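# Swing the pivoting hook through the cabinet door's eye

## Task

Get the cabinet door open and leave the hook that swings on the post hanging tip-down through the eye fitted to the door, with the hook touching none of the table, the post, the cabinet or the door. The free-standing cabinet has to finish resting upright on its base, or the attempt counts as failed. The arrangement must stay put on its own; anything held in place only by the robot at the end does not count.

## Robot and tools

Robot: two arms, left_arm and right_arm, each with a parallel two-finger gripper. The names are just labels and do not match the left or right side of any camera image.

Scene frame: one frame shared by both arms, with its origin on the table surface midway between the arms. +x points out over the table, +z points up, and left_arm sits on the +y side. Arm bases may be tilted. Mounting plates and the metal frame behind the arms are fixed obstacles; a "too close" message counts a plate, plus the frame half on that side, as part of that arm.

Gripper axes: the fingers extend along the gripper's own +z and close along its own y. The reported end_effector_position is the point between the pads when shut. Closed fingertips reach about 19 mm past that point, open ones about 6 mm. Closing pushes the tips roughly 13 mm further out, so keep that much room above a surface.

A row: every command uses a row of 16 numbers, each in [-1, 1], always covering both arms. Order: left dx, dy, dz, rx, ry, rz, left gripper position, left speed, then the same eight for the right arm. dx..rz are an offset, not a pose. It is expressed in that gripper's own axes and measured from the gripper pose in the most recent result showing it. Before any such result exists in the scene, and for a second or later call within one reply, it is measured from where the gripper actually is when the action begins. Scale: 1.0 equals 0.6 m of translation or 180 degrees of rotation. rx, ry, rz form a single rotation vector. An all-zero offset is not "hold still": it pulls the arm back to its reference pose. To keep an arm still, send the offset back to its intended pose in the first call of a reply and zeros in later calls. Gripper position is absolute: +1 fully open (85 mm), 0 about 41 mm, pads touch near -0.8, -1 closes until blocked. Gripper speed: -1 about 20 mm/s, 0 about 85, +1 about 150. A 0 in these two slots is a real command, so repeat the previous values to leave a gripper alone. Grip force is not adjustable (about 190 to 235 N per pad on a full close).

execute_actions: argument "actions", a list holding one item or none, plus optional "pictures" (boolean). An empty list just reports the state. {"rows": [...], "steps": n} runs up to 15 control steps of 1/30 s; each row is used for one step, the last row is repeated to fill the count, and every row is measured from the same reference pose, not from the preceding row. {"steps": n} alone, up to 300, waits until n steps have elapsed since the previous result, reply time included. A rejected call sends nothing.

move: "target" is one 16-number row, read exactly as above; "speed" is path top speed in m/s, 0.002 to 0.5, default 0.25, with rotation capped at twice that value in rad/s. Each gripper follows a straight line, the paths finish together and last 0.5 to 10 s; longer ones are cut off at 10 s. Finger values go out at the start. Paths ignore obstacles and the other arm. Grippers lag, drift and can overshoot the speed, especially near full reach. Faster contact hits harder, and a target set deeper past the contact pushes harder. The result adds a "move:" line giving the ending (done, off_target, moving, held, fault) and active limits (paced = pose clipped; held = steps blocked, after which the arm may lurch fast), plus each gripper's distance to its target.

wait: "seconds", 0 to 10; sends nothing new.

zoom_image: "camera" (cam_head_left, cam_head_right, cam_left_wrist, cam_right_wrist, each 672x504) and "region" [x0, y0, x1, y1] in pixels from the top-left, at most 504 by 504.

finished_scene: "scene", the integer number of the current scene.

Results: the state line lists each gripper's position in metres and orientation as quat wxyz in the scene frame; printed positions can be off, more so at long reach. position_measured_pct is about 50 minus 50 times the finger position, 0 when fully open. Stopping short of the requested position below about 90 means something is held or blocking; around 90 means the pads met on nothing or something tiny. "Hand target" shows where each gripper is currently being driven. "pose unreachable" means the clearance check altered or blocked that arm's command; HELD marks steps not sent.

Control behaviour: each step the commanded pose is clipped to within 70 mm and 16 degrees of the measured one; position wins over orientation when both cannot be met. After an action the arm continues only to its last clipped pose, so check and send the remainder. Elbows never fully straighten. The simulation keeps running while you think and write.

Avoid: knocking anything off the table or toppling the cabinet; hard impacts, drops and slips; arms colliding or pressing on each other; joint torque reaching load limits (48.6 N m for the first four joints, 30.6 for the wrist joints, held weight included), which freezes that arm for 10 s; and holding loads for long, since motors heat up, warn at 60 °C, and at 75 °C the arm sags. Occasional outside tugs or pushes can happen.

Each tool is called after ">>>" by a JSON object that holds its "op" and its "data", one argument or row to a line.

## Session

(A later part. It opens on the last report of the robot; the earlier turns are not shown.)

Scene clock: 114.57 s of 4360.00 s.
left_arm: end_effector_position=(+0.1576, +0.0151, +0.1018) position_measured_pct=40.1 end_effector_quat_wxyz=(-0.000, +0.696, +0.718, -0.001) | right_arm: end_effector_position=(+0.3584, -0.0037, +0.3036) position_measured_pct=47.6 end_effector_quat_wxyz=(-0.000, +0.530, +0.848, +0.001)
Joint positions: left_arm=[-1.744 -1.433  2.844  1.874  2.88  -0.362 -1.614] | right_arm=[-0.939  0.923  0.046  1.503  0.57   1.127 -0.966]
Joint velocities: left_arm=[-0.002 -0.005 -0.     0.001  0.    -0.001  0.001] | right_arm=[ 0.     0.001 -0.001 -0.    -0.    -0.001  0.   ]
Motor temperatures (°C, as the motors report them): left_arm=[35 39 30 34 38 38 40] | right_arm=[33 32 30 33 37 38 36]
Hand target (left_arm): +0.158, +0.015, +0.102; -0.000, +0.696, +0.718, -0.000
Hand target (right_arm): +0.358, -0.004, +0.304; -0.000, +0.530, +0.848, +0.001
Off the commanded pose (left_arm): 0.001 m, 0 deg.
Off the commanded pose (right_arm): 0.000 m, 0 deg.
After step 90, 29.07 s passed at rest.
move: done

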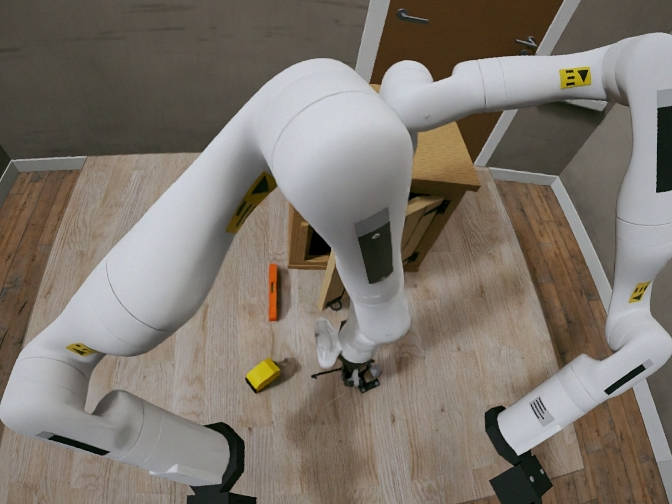

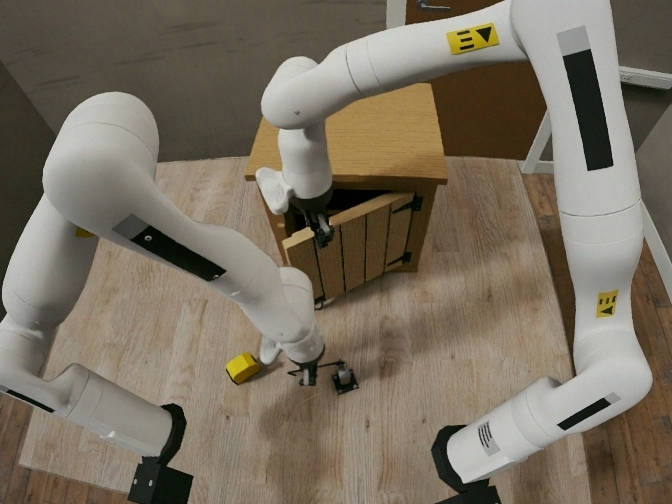

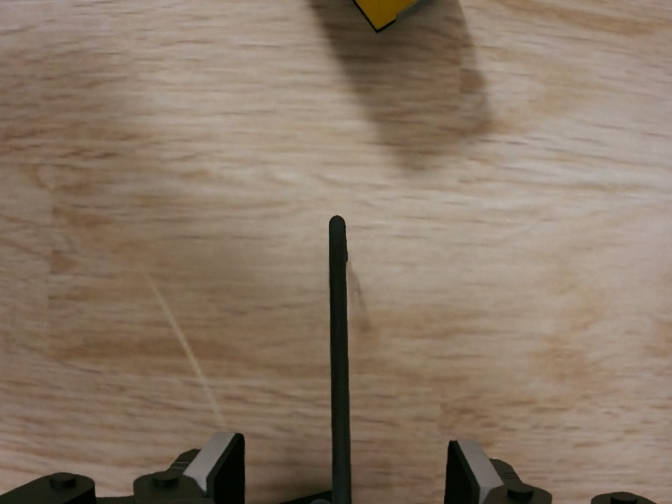

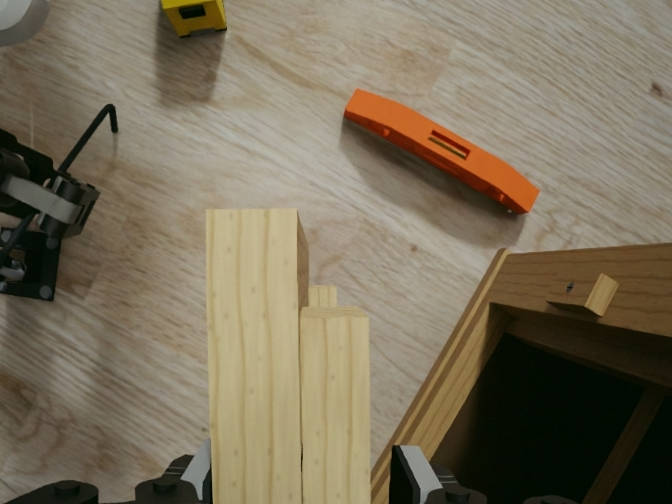

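>>> {"op": "move", "data": {
  "target": [0,-0.0025,0.073,0,0,-0.008,0.2,0,0,0,0,0,0,0,0.05,0],
  "speed": 0.06
}}

>>> {"op": "move", "data": {
  "target": [0,0,0,0,0,0,-1,-0.3,0,0,0,0,0,0,0.05,0],
  "speed": 0.05
}}

Scene clock: 120.63 s of 4360.00 s.
left_arm: end_effector_position=(+0.1563, +0.0147, +0.0582) position_measured_pct=40.1 end_effector_quat_wxyz=(-0.000, +0.687, +0.727, -0.001) | right_arm: end_effector_position=(+0.3584, -0.0037, +0.3036) position_measured_pct=47.6 end_effector_quat_wxyz=(-0.000, +0.530, +0.848, +0.001)
Joint positions: left_arm=[-1.763 -1.534  2.826  1.854  2.888 -0.277 -1.591] | right_arm=[-0.939  0.923  0.046  1.503  0.57   1.127 -0.966]
Joint velocities: left_arm=[-0.002 -0.004  0.    -0.    -0.     0.     0.001] | right_arm=[-0.     0.     0.001 -0.    -0.    -0.002  0.   ]
Motor temperatures (°C, as the motors report them): left_arm=[35 39 30 34 38 38 40] | right_arm=[33 32 30 33 37 38 36]
Hand target (left_arm): +0.156, +0.015, +0.058; -0.000, +0.687, +0.727, -0.000
Hand target (right_arm): +0.358, -0.004, +0.304; -0.000, +0.530, +0.848, +0.001
Off the commanded pose (left_arm): 0.000 m, 0 deg.
Off the commanded pose (right_arm): 0.000 m, 0 deg.
After step 90, 2.03 s passed at rest.
move: done

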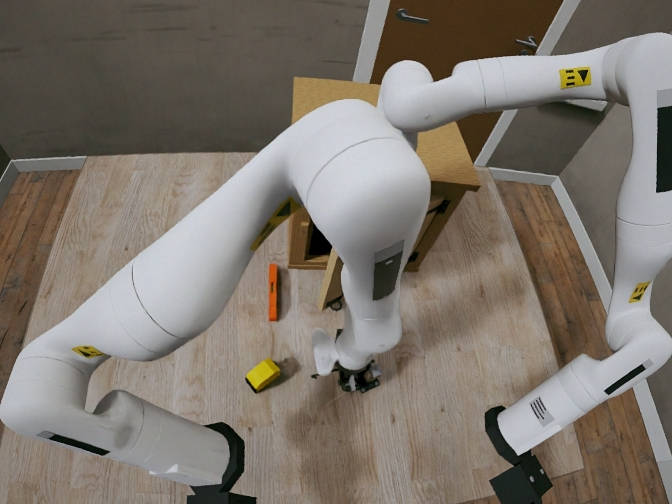

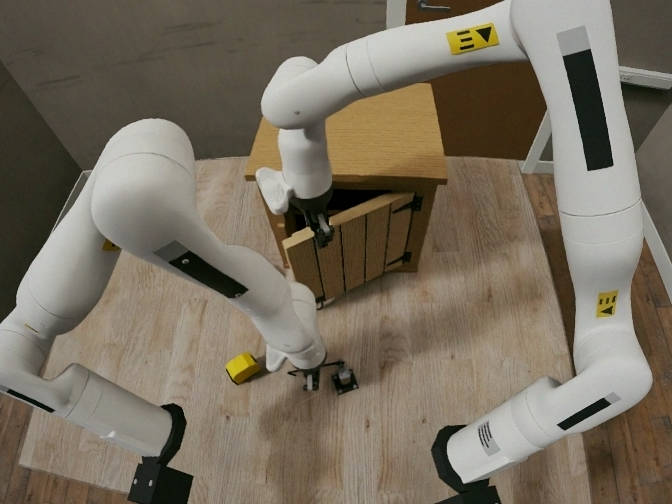

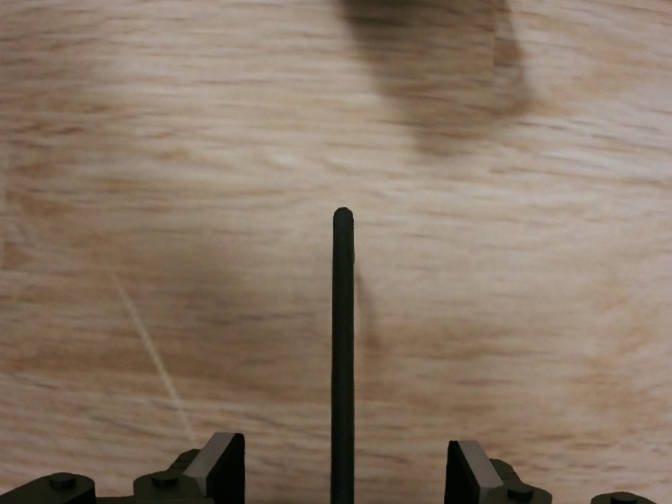

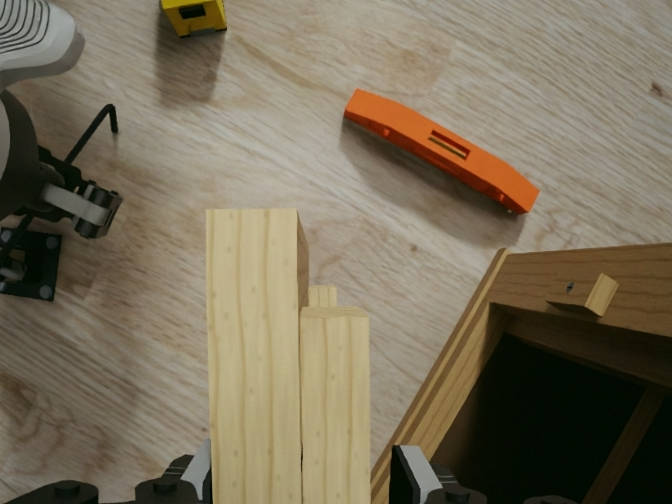

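Scene clock: 121.67 s of 4360.00 s.
left_arm: end_effector_position=(+0.1576, +0.0148, +0.0583) position_measured_pct=88.9 end_effector_quat_wxyz=(+0.000, +0.686, +0.728, -0.000) | right_arm: end_effector_position=(+0.3584, -0.0037, +0.3036) position_measured_pct=47.6 end_effector_quat_wxyz=(-0.000, +0.530, +0.848, +0.001)
Joint positions: left_arm=[-1.764 -1.533  2.824  1.854  2.887 -0.277 -1.59 ] | right_arm=[-0.939  0.923  0.046  1.503  0.57   1.127 -0.966]
Joint velocities: left_arm=[-0.     0.001  0.    -0.001 -0.001  0.    -0.001] | right_arm=[ 0.     0.    -0.    -0.     0.    -0.     0.001]
Motor temperatures (°C, as the motors report them): left_arm=[35 39 30 34 38 38 40] | right_arm=[33 32 30 33 37 38 36]
Hand target (left_arm): +0.156, +0.015, +0.058; -0.000, +0.687, +0.727, -0.001
Hand target (right_arm): +0.358, -0.004, +0.304; -0.000, +0.530, +0.848, +0.001
Off the commanded pose (left_arm): 0.001 m, 0 deg.
Off the commanded pose (right_arm): 0.000 m, 0 deg.
move: done

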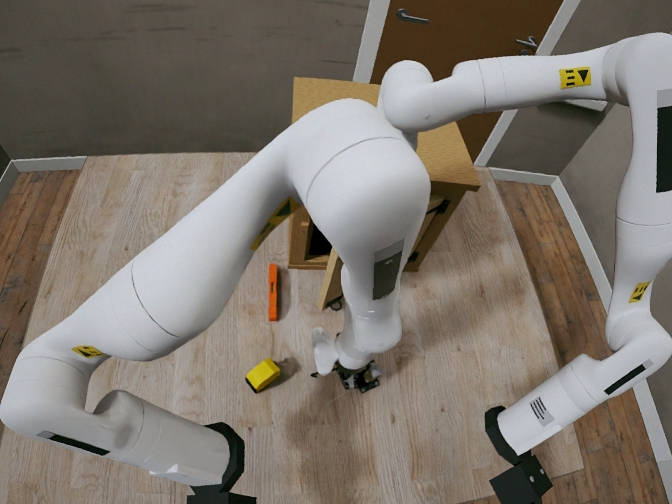

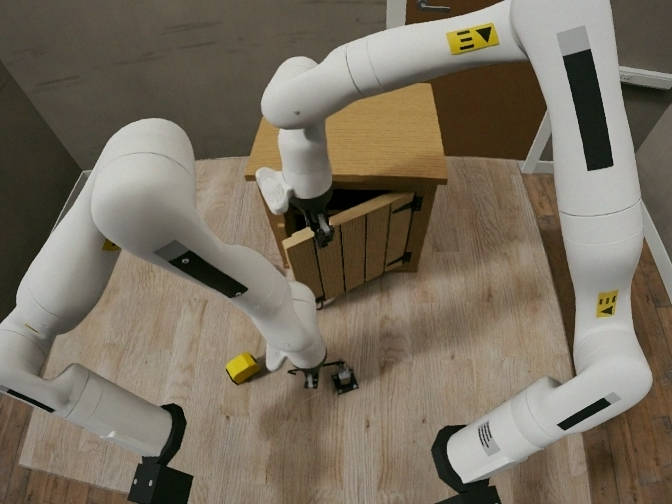

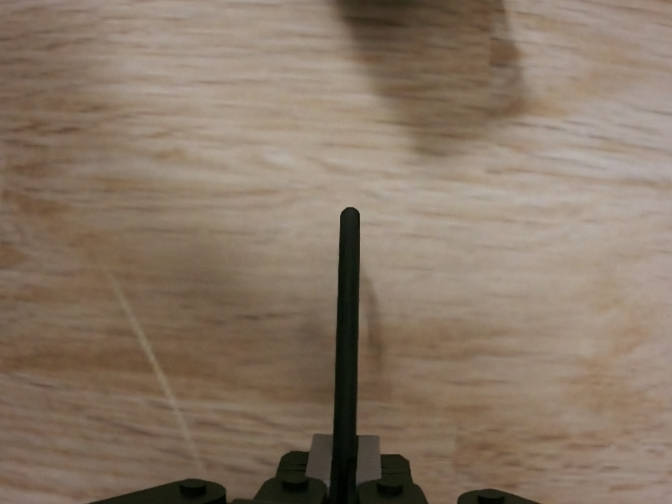

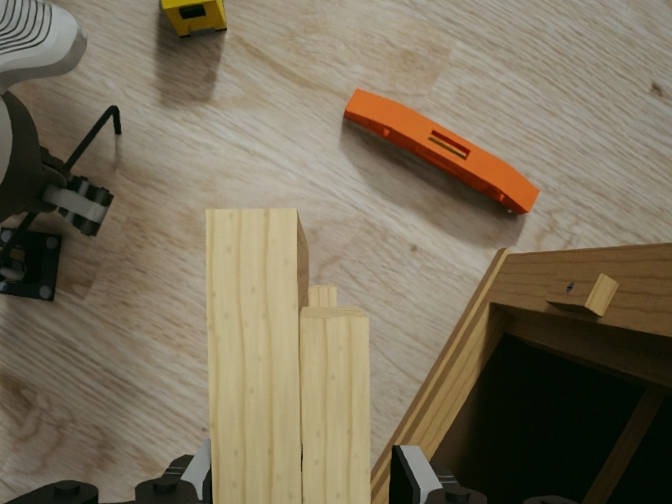

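>>> {"op": "move", "data": {
  "target": [0.0087,0,-0.0317,0,0.0889,0,-1,-0.3,0,0,0,0,0,0,0.05,0],
  "speed": 0.05
}}

>>> {"op": "move", "data": {
  "target": [0.0087,0,-0.0317,0,0.0889,0,-1,-0.3,0,0,0,0,0,0,0.05,0],
  "speed": 0.05
}}

Scene clock: 130.23 s of 4360.00 s.
left_arm: end_effector_position=(+0.1571, +0.0211, +0.0768) position_measured_pct=88.9 end_effector_quat_wxyz=(-0.102, +0.679, +0.721, +0.096) | right_arm: end_effector_position=(+0.3584, -0.0037, +0.3036) position_measured_pct=47.6 end_effector_quat_wxyz=(-0.000, +0.530, +0.848, +0.001)
Joint positions: left_arm=[-1.763 -1.597  2.863  1.568  2.928 -0.786 -1.612] | right_arm=[-0.939  0.923  0.046  1.503  0.57   1.127 -0.966]
Joint velocities: left_arm=[-0.    -0.003  0.    -0.005 -0.001 -0.006  0.001] | right_arm=[ 0.    -0.    -0.001 -0.     0.    -0.    -0.   ]
Motor temperatures (°C, as the motors report them): left_arm=[35 39 30 34 38 38 40] | right_arm=[33 32 30 33 37 38 36]
Hand target (left_arm): +0.157, +0.020, +0.077; -0.101, +0.679, +0.721, +0.095
Hand target (right_arm): +0.358, -0.004, +0.304; -0.000, +0.530, +0.848, +0.001
Off the commanded pose (left_arm): 0.001 m, 0 deg.
Off the commanded pose (right_arm): 0.000 m, 0 deg.
After step 90, 2.53 s passed at rest.
move: done

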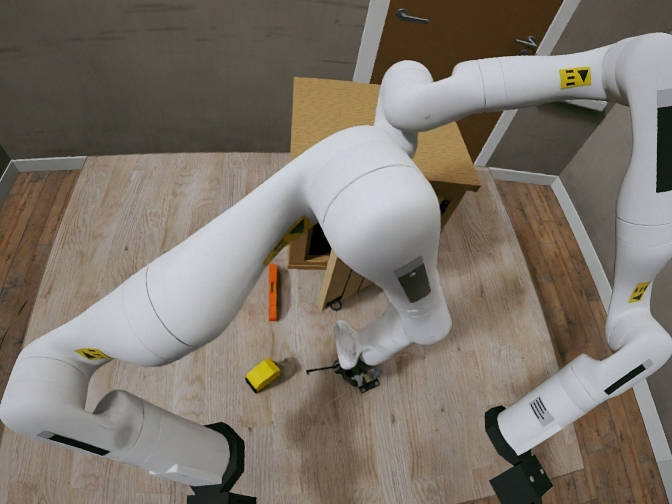

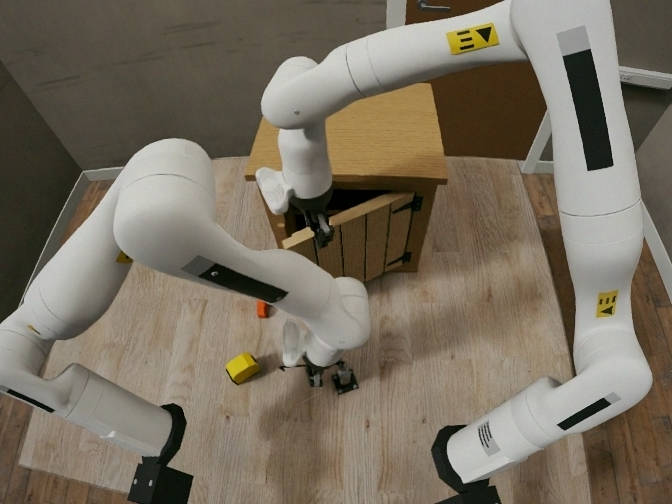

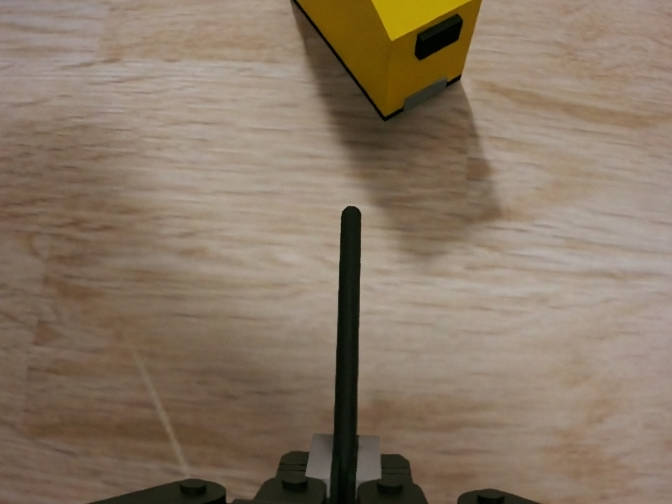

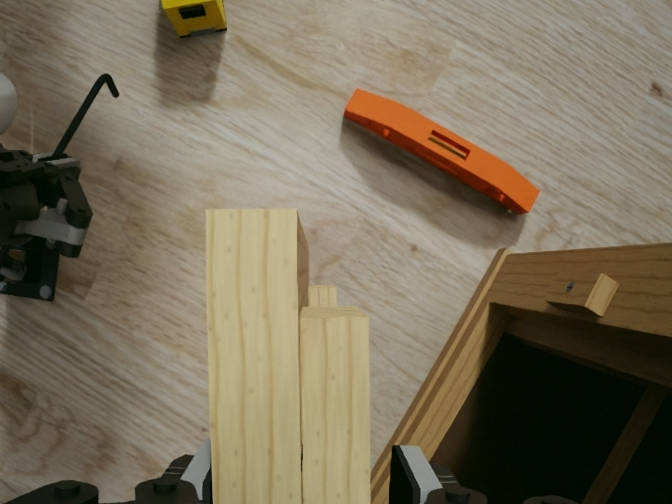

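Scene clock: 133.27 s of 4360.00 s.
left_arm: end_effector_position=(+0.1569, +0.0220, +0.0960) position_measured_pct=88.9 end_effector_quat_wxyz=(-0.203, +0.659, +0.699, +0.189) | right_arm: end_effector_position=(+0.3584, -0.0037, +0.3036) position_measured_pct=47.6 end_effector_quat_wxyz=(-0.000, +0.530, +0.848, +0.001)
Joint positions: left_arm=[-1.773 -1.742  2.865  1.22   2.959 -1.271 -1.642] | right_arm=[-0.939  0.923  0.046  1.503  0.57   1.127 -0.966]
Joint velocities: left_arm=[-0.    -0.004 -0.    -0.006 -0.002 -0.005 -0.004] | right_arm=[-0.     0.    -0.001 -0.    -0.    -0.001 -0.001]
Motor temperatures (°C, as the motors report them): left_arm=[35 39 30 34 38 38 40] | right_arm=[33 32 30 33 37 38 36]
Hand target (left_arm): +0.157, +0.021, +0.097; -0.202, +0.659, +0.699, +0.189
Hand target (right_arm): +0.358, -0.004, +0.304; -0.000, +0.530, +0.848, +0.001
Off the commanded pose (left_arm): 0.001 m, 0 deg.
Off the commanded pose (right_arm): 0.000 m, 0 deg.
move: done

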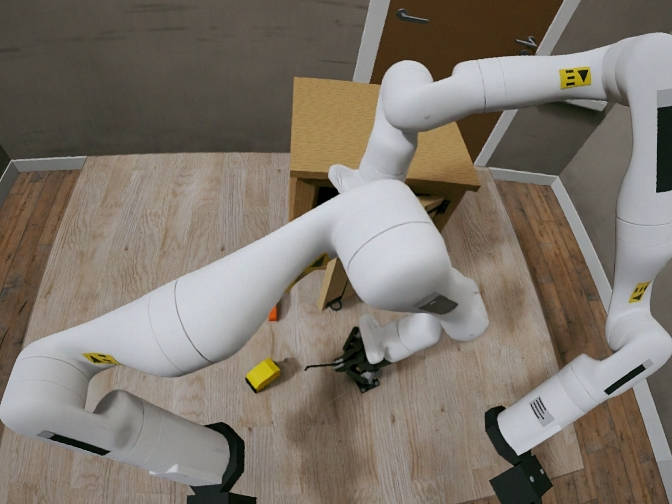

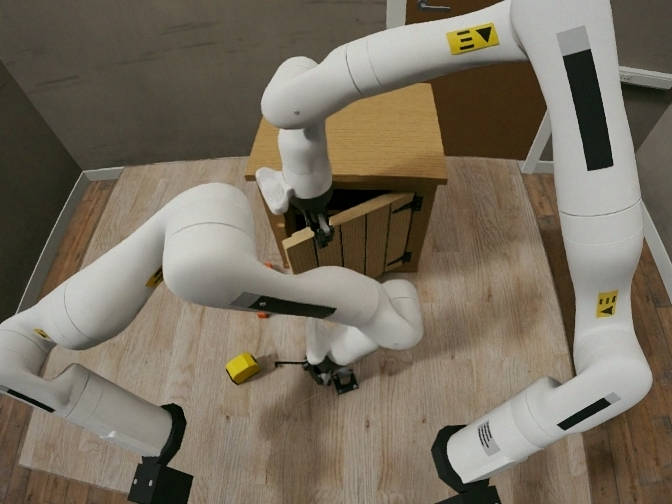

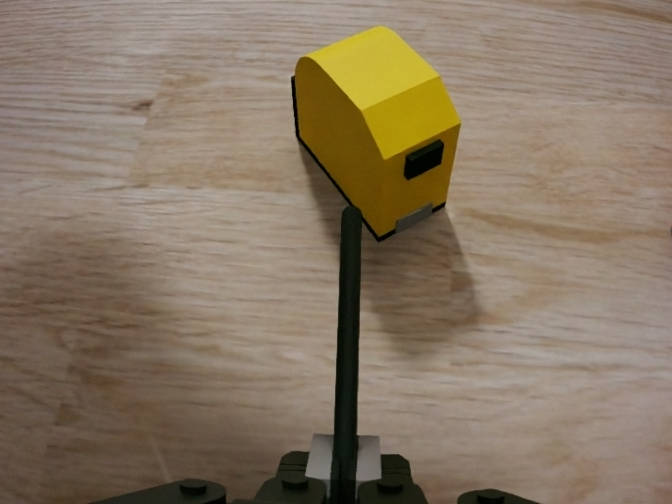

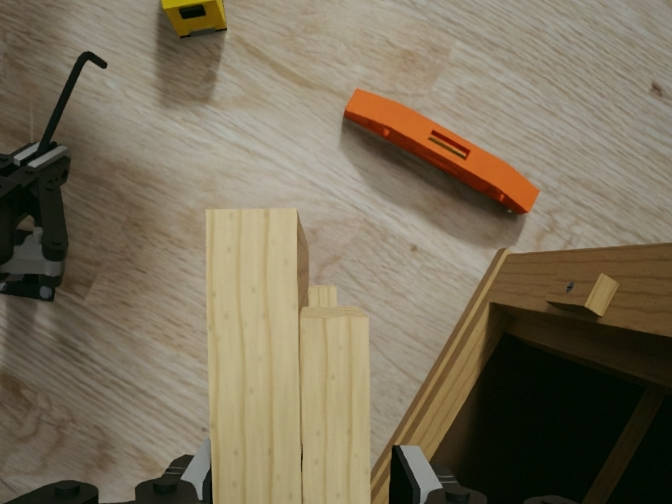

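>>> {"op": "execute_actions", "data": {
  "actions": []
}}

Scene clock: 149.60 s of 4360.00 s.
left_arm: end_effector_position=(+0.1569, +0.0220, +0.0959) position_measured_pct=88.9 end_effector_quat_wxyz=(-0.203, +0.659, +0.699, +0.190) | right_arm: end_effector_position=(+0.3584, -0.0037, +0.3036) position_measured_pct=47.6 end_effector_quat_wxyz=(-0.000, +0.530, +0.848, +0.001)
Joint positions: left_arm=[-1.773 -1.742  2.865  1.22   2.959 -1.271 -1.642] | right_arm=[-0.939  0.923  0.046  1.503  0.57   1.127 -0.966]
Joint velocities: left_arm=[-0.     0.     0.    -0.002 -0.    -0.002  0.001] | right_arm=[ 0.    -0.    -0.     0.     0.     0.001 -0.001]
Motor temperatures (°C, as the motors report them): left_arm=[36 40 30 34 38 38 40] | right_arm=[33 33 30 33 37 38 36]
Hand target (left_arm): +0.157, +0.021, +0.097; -0.202, +0.659, +0.699, +0.189
Hand target (right_arm): +0.358, -0.004, +0.304; -0.000, +0.530, +0.848, +0.001
Off the commanded pose (left_arm): 0.001 m, 0 deg.
Off the commanded pose (right_arm): 0.000 m, 0 deg.
Steps of this call (steps 1 to 90: nothing new was sent; then 13.33 s passed at rest). Readings (end_effector_position | what the end effector reports):
1: left_arm (+0.1569, +0.0220, +0.0960) | right_arm (+0.3584, -0.0037, +0.3036) | left_arm position_measured_pct=88.9 | right_arm position_measured_pct=47.6
2: left_arm (+0.1569, +0.0220, +0.0959) | right_arm (+0.3584, -0.0037, +0.3036) | left_arm position_measured_pct=88.9 | right_arm position_measured_pct=47.6
4: left_arm (+0.1569, +0.0220, +0.0959) | right_arm (+0.3584, -0.0037, +0.3036) | left_arm position_measured_pct=88.9 | right_arm position_measured_pct=47.6
8: left_arm (+0.1569, +0.0220, +0.0959) | right_arm (+0.3584, -0.0037, +0.3036) | left_arm position_measured_pct=88.9 | right_arm position_measured_pct=47.6
90: the state above

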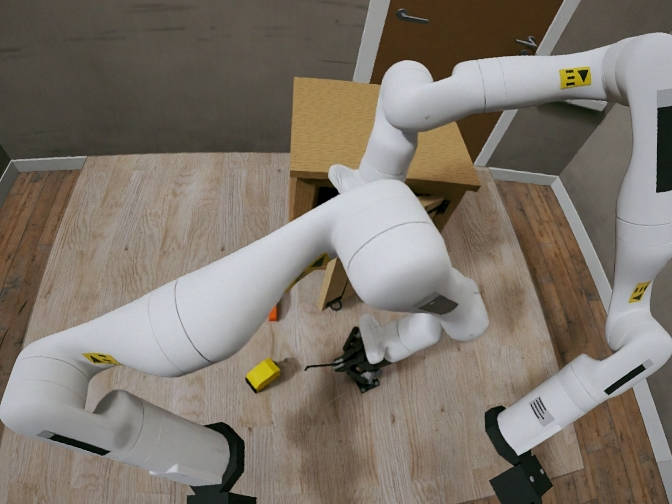

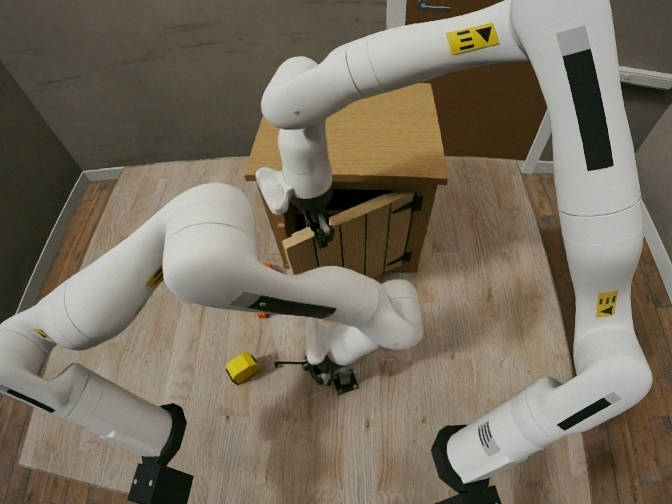

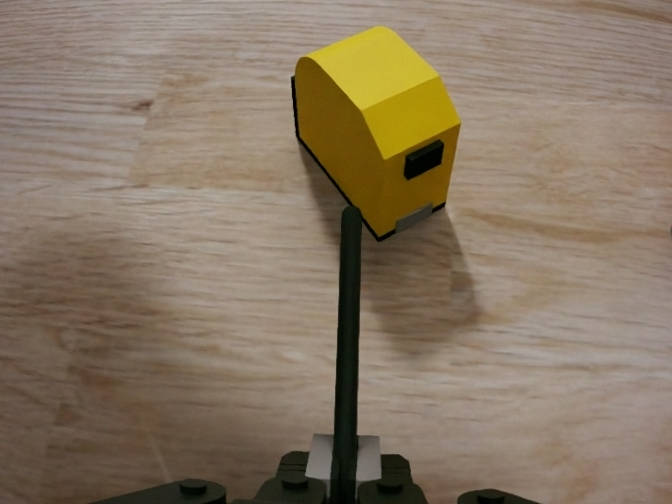

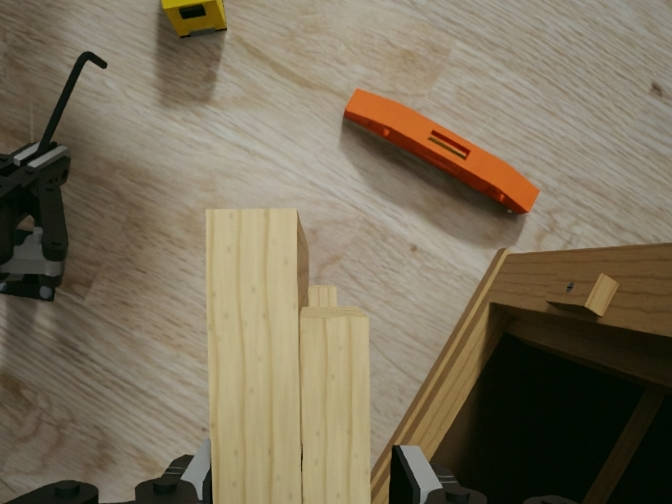

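>>> {"op": "move", "data": {
  "target": [-0.0044,0.0346,-0.0027,-0.050,0,0.080,-1,-0.3,0,0,0,0,0,0,0.05,0],
  "speed": 0.06
}}

>>> {"op": "move", "data": {
  "target": [-0.0044,0.0346,-0.0027,-0.050,0,0.080,-1,-0.3,0,0,0,0,0,0,0.05,0],
  "speed": 0.06
}}

Scene clock: 156.40 s of 4360.00 s.
left_arm: end_effector_position=(+0.1771, +0.0207, +0.0954) position_measured_pct=88.9 end_effector_quat_wxyz=(-0.174, +0.755, +0.594, +0.217) | right_arm: end_effector_position=(+0.3584, -0.0037, +0.3036) position_measured_pct=47.6 end_effector_quat_wxyz=(-0.000, +0.530, +0.848, +0.001)
Joint positions: left_arm=[-1.726 -1.746  2.883  1.261  2.827 -1.224 -1.81 ] | right_arm=[-0.939  0.923  0.046  1.503  0.57   1.127 -0.966]
Joint velocities: left_arm=[ 0.002  0.    -0.001  0.    -0.     0.001 -0.003] | right_arm=[-0.     0.     0.    -0.    -0.     0.001 -0.001]
Motor temperatures (°C, as the motors report them): left_arm=[36 40 30 34 38 38 40] | right_arm=[33 33 30 33 37 38 36]
Hand target (left_arm): +0.178, +0.020, +0.096; -0.173, +0.755, +0.594, +0.217
Hand target (right_arm): +0.358, -0.004, +0.304; -0.000, +0.530, +0.848, +0.001
Off the commanded pose (left_arm): 0.001 m, 0 deg.
Off the commanded pose (right_arm): 0.000 m, 0 deg.
After step 90, 1.10 s passed at rest.
move: done

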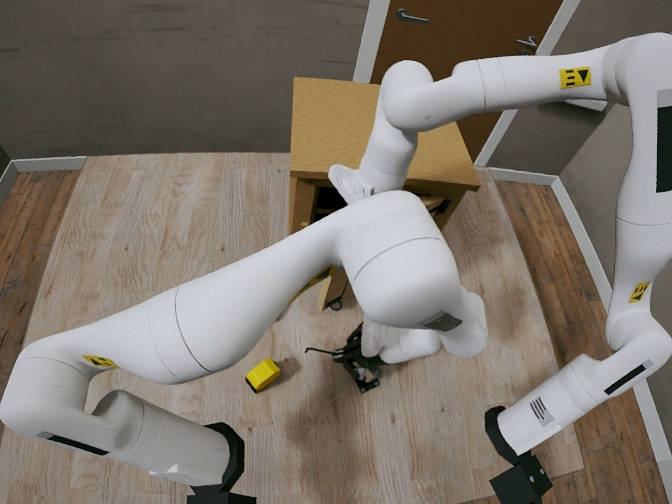

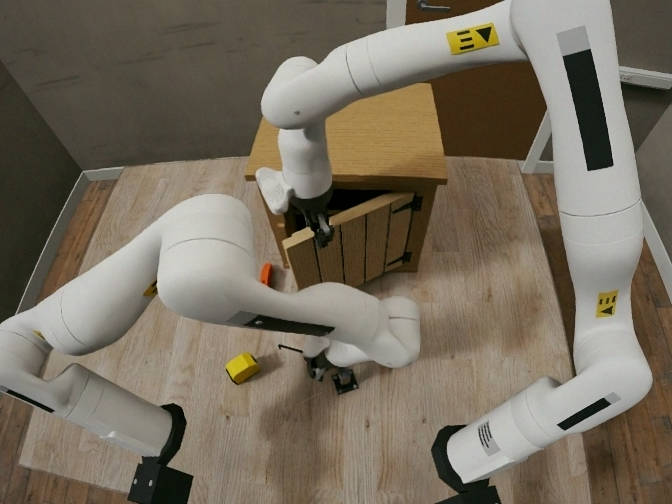

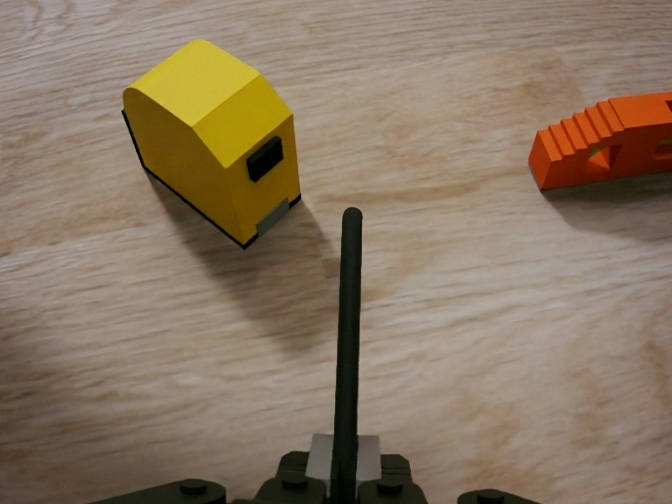

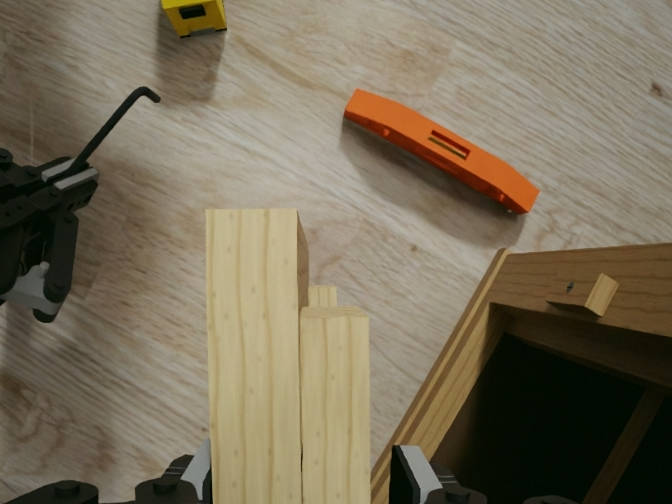

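Scene clock: 159.10 s of 4360.00 s.
left_arm: end_effector_position=(+0.1957, +0.0134, +0.0949) position_measured_pct=88.9 end_effector_quat_wxyz=(-0.141, +0.835, +0.476, +0.239) | right_arm: end_effector_position=(+0.3584, -0.0037, +0.3036) position_measured_pct=47.6 end_effector_quat_wxyz=(-0.000, +0.530, +0.848, +0.001)
Joint positions: left_arm=[-1.68  -1.738  2.898  1.329  2.69  -1.137 -1.962] | right_arm=[-0.939  0.923  0.046  1.503  0.57   1.127 -0.966]
Joint velocities: left_arm=[ 0.002  0.    -0.001  0.001 -0.001  0.002 -0.002] | right_arm=[-0.    -0.    -0.     0.    -0.     0.     0.001]
Motor temperatures (°C, as the motors report them): left_arm=[36 40 30 34 38 38 40] | right_arm=[33 33 30 33 37 38 36]
Hand target (left_arm): +0.197, +0.013, +0.095; -0.140, +0.835, +0.476, +0.240
Hand target (right_arm): +0.358, -0.004, +0.304; -0.000, +0.530, +0.848, +0.001
Off the commanded pose (left_arm): 0.001 m, 0 deg.
Off the commanded pose (right_arm): 0.000 m, 0 deg.
move: done

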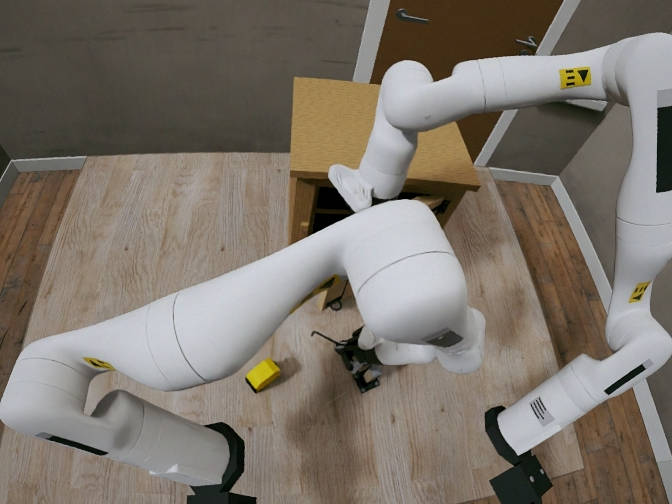

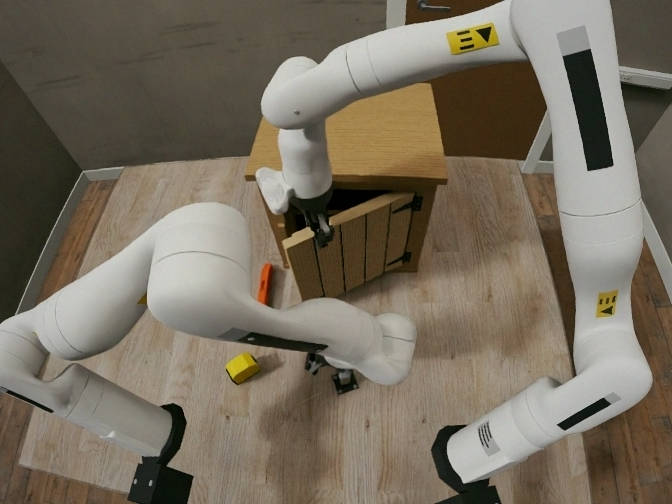

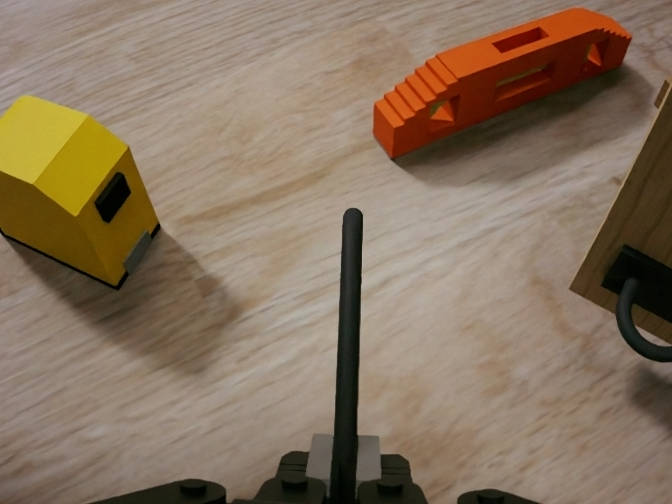

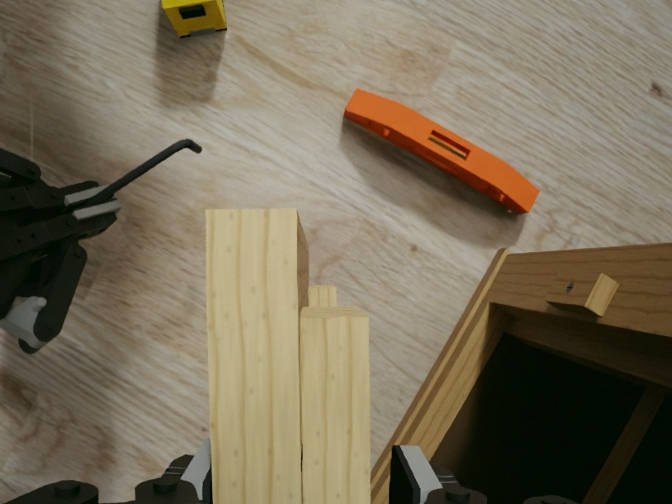

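>>> {"op": "move", "data": {
  "target": [-0.0044,0.0346,-0.0035,-0.050,0,0.080,-1,-0.3,0,0,0,0,0,0,0.05,0],
  "speed": 0.05
}}

Scene clock: 165.13 s of 4360.00 s.
left_arm: end_effector_position=(+0.2113, +0.0011, +0.0947) position_measured_pct=88.9 end_effector_quat_wxyz=(-0.105, +0.896, +0.347, +0.256) | right_arm: end_effector_position=(+0.3584, -0.0037, +0.3036) position_measured_pct=47.6 end_effector_quat_wxyz=(-0.000, +0.530, +0.848, +0.001)
Joint positions: left_arm=[-1.637 -1.722  2.908  1.419  2.546 -1.02  -2.093] | right_arm=[-0.939  0.923  0.046  1.503  0.57   1.127 -0.966]
Joint velocities: left_arm=[ 0.002  0.    -0.001  0.003  0.     0.001 -0.002] | right_arm=[-0.     0.    -0.001 -0.    -0.    -0.001 -0.   ]
Motor temperatures (°C, as the motors report them): left_arm=[36 40 30 34 38 38 40] | right_arm=[33 33 30 33 37 38 36]
Hand target (left_arm): +0.212, +0.000, +0.095; -0.104, +0.896, +0.347, +0.257
Hand target (right_arm): +0.358, -0.004, +0.304; -0.000, +0.530, +0.848, +0.001
Off the commanded pose (left_arm): 0.001 m, 0 deg.
Off the commanded pose (right_arm): 0.000 m, 0 deg.
move: done

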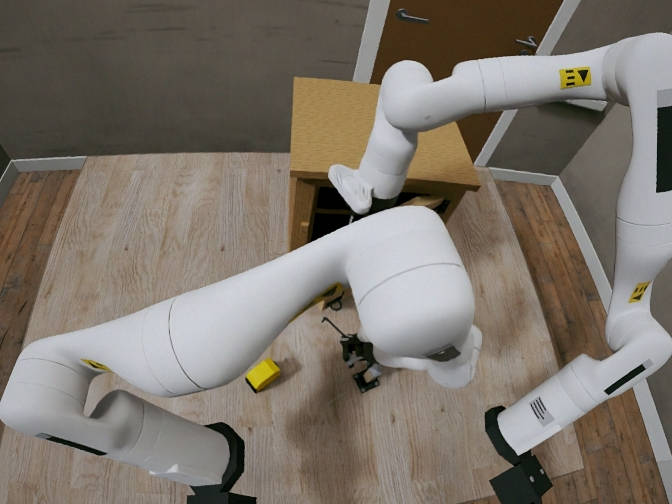

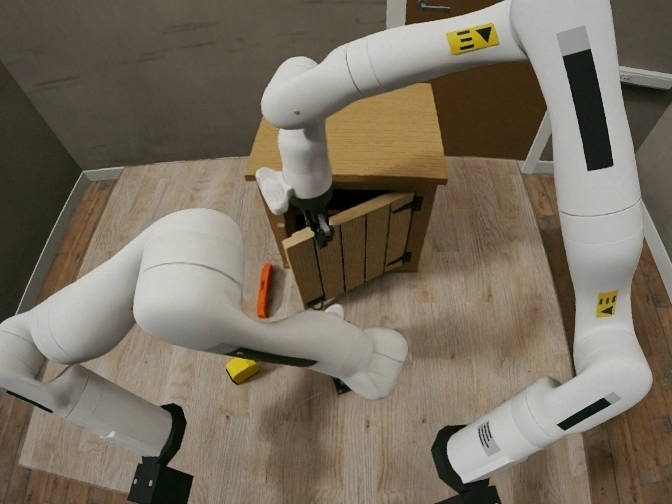

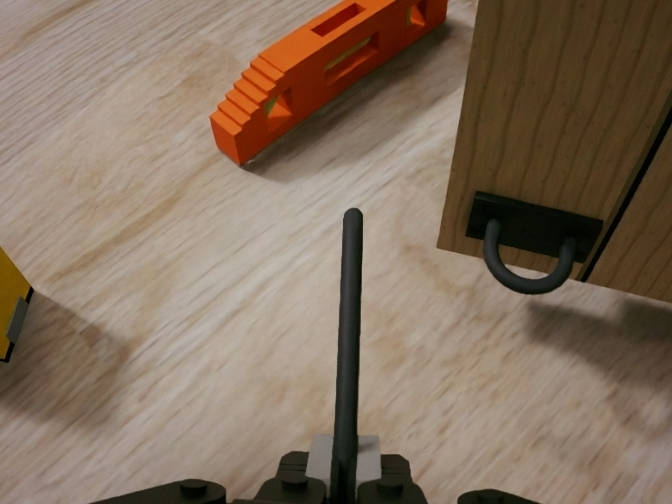

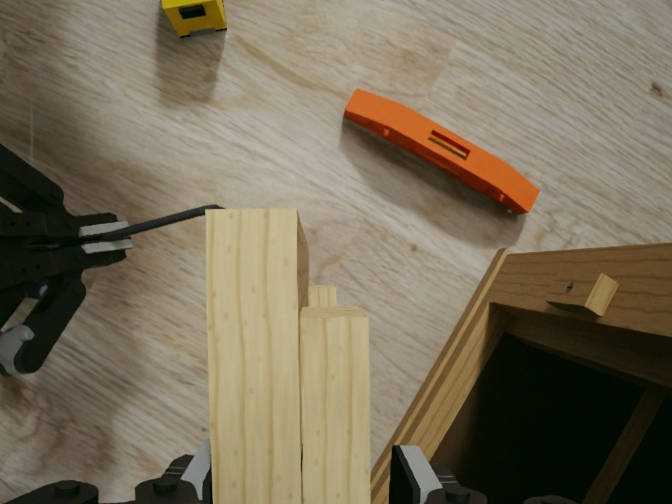

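>>> {"op": "zoom_image", "data": {
  "camera": "cam_head_left",
  "region": [290, 280, 410, 370]
}}

Region (290, 280, 410, 370) of cam_head_left's 672x504 image, scaled by 4.200, with more detail than that image has; it fills the top 378 rows of this view, and the rest is white.

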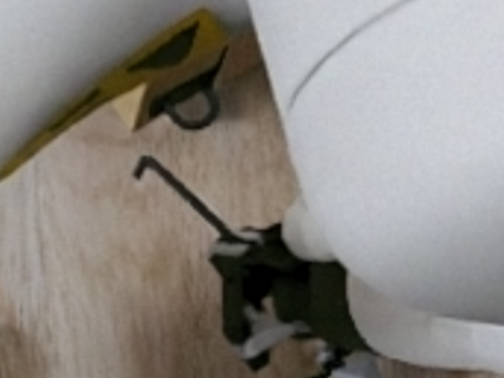

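>>> {"op": "move", "data": {
  "target": [-0.0016,0.0206,-0.0015,-0.0294,0,0.047,-1,-0.3,0,0,0,0,0,0,0.05,0],
  "speed": 0.04
}}

Scene clock: 177.47 s of 4360.00 s.
left_arm: end_effector_position=(+0.2185, -0.0081, +0.0946) position_measured_pct=88.9 end_effector_quat_wxyz=(-0.083, +0.923, +0.268, +0.264) | right_arm: end_effector_position=(+0.3584, -0.0037, +0.3036) position_measured_pct=47.6 end_effector_quat_wxyz=(-0.000, +0.530, +0.848, +0.001)
Joint positions: left_arm=[-1.613 -1.71   2.909  1.478  2.456 -0.939 -2.159] | right_arm=[-0.939  0.923  0.046  1.503  0.57   1.127 -0.966]
Joint velocities: left_arm=[ 0.002  0.001 -0.     0.001 -0.001  0.001 -0.001] | right_arm=[-0.    -0.    -0.001 -0.    -0.     0.001 -0.001]
Motor temperatures (°C, as the motors report them): left_arm=[36 41 30 34 38 38 40] | right_arm=[33 33 30 33 37 38 36]
Hand target (left_arm): +0.219, -0.009, +0.095; -0.082, +0.923, +0.268, +0.264
Hand target (right_arm): +0.358, -0.004, +0.304; -0.000, +0.530, +0.848, +0.001
Off the commanded pose (left_arm): 0.001 m, 0 deg.
Off the commanded pose (right_arm): 0.000 m, 0 deg.
After step 90, 6.93 s passed at rest.
move: done

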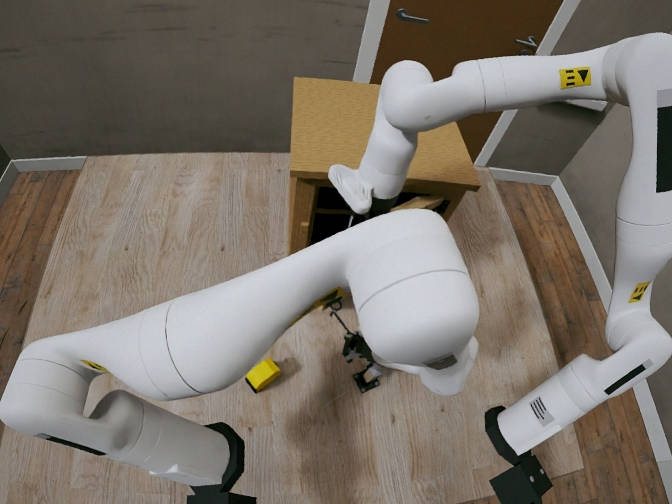

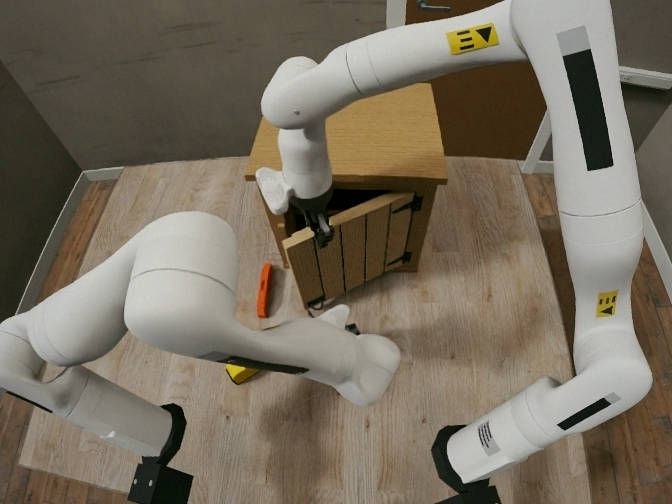

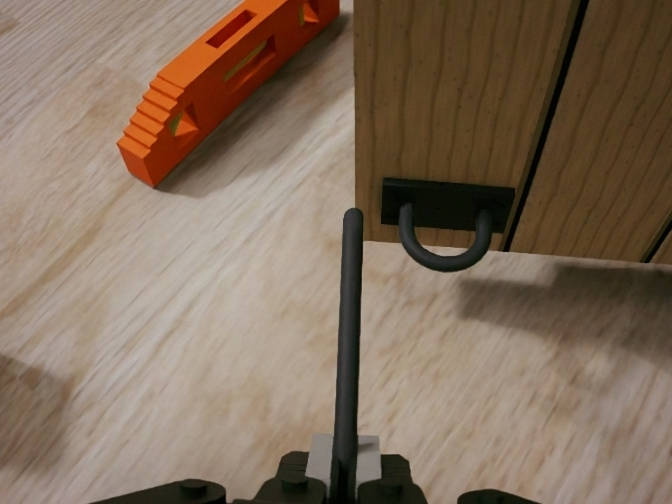

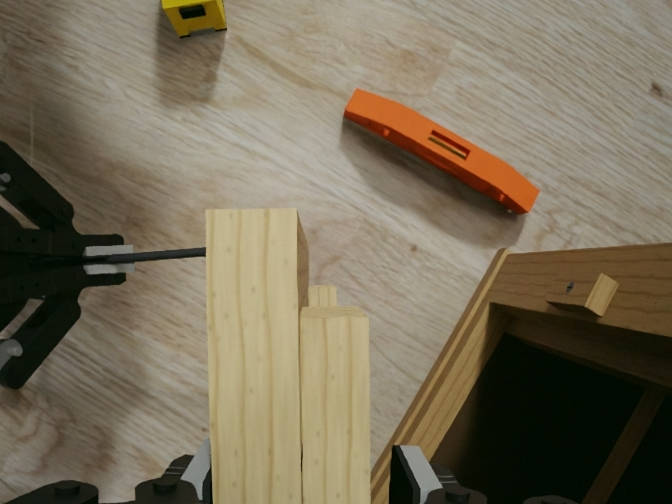

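>>> {"op": "zoom_image", "data": {
  "camera": "cam_head_left",
  "region": [300, 280, 380, 340]
}}

Region (300, 280, 380, 340) of cam_head_left's 672x504 image, scaled by 6.300, with more detail than that image has; it fills the top 378 rows of this view, and the rest is white.

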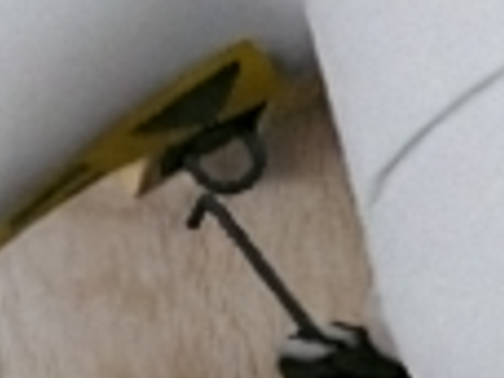

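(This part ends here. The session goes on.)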